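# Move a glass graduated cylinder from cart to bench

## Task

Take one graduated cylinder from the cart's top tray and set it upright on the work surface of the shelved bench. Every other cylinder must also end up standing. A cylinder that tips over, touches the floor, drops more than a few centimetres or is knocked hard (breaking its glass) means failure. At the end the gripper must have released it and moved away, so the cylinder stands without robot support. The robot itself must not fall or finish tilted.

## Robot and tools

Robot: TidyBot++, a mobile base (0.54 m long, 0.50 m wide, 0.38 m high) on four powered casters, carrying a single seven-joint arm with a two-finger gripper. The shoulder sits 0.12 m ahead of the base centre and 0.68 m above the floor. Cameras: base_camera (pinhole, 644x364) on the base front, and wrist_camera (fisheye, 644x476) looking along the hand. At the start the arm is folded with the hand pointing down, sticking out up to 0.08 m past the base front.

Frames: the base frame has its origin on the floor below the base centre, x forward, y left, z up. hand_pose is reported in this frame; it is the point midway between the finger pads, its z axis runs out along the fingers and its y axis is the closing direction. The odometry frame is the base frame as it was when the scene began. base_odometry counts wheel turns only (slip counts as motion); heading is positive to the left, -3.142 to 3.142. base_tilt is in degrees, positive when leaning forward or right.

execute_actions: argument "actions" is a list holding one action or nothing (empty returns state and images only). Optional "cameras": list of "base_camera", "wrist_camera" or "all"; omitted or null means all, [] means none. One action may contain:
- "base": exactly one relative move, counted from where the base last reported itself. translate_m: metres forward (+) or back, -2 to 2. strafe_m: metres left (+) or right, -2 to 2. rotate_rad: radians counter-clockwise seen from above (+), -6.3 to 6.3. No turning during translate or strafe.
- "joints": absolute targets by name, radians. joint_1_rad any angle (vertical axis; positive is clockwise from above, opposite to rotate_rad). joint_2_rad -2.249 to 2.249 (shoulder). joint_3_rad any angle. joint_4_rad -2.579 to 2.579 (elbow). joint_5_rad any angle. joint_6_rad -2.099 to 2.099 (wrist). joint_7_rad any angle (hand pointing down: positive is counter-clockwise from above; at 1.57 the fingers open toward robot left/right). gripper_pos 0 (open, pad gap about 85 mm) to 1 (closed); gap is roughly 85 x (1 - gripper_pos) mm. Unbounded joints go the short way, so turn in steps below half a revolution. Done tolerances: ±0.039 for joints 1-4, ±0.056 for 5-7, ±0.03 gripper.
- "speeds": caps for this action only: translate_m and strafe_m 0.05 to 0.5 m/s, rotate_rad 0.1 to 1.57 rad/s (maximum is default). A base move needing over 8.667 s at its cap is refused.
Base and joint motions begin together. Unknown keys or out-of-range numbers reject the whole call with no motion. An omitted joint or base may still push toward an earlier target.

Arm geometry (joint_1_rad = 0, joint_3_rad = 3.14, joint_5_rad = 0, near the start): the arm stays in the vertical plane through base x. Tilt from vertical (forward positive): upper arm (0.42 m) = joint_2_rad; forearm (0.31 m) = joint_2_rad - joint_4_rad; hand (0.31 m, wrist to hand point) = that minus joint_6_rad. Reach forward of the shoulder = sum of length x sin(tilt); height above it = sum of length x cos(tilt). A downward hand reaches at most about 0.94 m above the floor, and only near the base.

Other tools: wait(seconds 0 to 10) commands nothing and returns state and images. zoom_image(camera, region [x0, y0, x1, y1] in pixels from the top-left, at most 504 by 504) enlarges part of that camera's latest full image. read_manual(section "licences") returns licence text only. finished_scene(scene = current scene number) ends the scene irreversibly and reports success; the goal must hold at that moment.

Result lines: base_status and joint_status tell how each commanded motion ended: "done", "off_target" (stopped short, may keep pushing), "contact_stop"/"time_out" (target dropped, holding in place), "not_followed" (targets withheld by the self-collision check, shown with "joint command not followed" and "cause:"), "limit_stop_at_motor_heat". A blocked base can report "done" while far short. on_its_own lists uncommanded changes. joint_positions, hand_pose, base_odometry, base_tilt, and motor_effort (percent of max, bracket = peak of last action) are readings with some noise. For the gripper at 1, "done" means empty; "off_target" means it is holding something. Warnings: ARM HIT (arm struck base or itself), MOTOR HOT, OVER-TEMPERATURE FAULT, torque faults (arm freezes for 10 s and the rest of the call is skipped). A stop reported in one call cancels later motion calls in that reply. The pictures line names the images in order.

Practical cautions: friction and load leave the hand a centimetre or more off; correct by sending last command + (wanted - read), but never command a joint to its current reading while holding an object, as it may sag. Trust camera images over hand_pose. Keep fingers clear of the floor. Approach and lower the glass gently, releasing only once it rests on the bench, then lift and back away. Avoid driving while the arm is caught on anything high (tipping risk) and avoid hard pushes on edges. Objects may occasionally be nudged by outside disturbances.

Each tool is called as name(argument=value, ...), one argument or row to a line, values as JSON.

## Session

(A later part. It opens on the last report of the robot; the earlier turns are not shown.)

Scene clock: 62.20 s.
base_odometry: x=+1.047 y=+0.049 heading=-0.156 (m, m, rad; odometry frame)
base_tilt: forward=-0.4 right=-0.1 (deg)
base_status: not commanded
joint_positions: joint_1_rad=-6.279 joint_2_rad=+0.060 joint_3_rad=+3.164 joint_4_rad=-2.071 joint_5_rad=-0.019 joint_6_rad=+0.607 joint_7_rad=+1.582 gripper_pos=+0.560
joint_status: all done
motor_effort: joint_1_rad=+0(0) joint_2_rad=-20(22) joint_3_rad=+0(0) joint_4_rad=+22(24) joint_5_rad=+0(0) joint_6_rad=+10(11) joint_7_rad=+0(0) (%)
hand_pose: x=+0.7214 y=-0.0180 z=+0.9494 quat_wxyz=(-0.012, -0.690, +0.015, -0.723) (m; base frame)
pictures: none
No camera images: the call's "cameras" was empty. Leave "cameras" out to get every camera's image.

Contact. Release.

execute_actions(
  actions=[
    {"joints":{"gripper_pos":0.0}},
  ],
  cameras=["wrist_camera"],
)

execute_actions(
  actions=[
    {"base":{"translate_m":-0.4},"speeds":{"translate_m":0.2}},
  ],
  cameras=["wrist_camera"],
)

Scene clock: 63.43 s.
base_odometry: x=+1.047 y=+0.049 heading=-0.156 (m, m, rad; odometry frame)
base_tilt: forward=-0.4 right=-0.1 (deg)
base_status: not commanded
joint_positions: joint_1_rad=-6.279 joint_2_rad=+0.060 joint_3_rad=+3.164 joint_4_rad=-2.071 joint_5_rad=-0.019 joint_6_rad=+0.607 joint_7_rad=+1.582 gripper_pos=+0.000
joint_status: all done
motor_effort: joint_1_rad=+0(0) joint_2_rad=-19(19) joint_3_rad=+0(0) joint_4_rad=+21(22) joint_5_rad=+0(0) joint_6_rad=+9(10) joint_7_rad=+0(0) (%)
hand_pose: x=+0.7214 y=-0.0180 z=+0.9495 quat_wxyz=(-0.012, -0.690, +0.015, -0.723) (m; base frame)
pictures: wrist_camera
Images, in order (width x height): wrist_camera 644x476.

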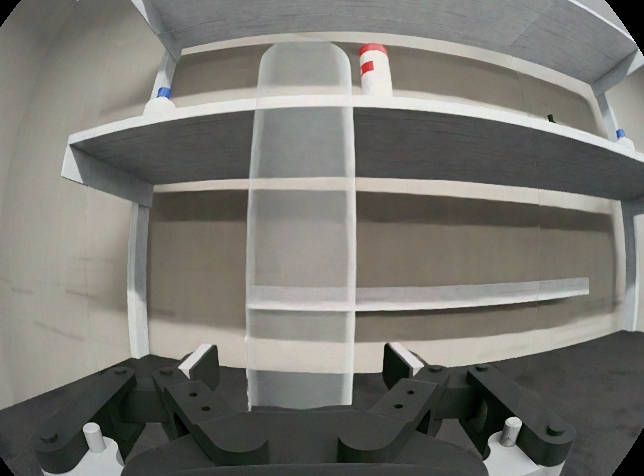

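Scene clock: 66.20 s.
base_odometry: x=+0.652 y=+0.111 heading=-0.157 (m, m, rad; odometry frame)
base_tilt: forward=-0.4 right=-0.1 (deg)
base_status: done
joint_positions: joint_1_rad=-6.279 joint_2_rad=+0.053 joint_3_rad=+3.164 joint_4_rad=-2.074 joint_5_rad=-0.019 joint_6_rad=+0.608 joint_7_rad=+1.582 gripper_pos=+0.000
joint_status: not commanded
motor_effort: joint_1_rad=+0(1) joint_2_rad=-19(23) joint_3_rad=+0(2) joint_4_rad=+22(23) joint_5_rad=+0(0) joint_6_rad=+9(10) joint_7_rad=-1(0) (%)
hand_pose: x=+0.7191 y=-0.0180 z=+0.9524 quat_wxyz=(-0.012, -0.688, +0.015, -0.725) (m; base frame)
pictures: wrist_camera
Images, in order (width x height): wrist_camera 644x476.

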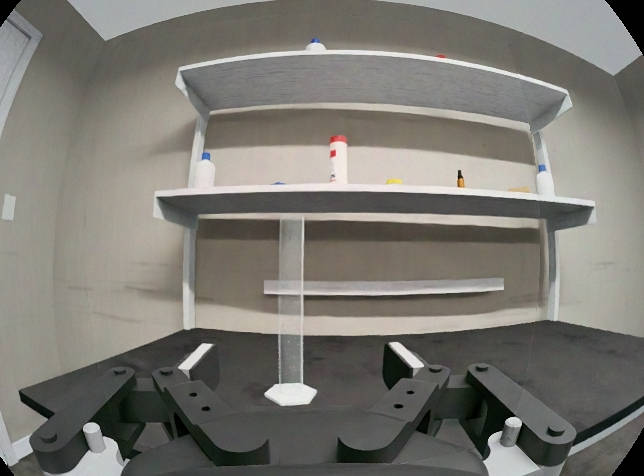

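finished_scene(
  scene=2,
)

The scene is finished: the task was done.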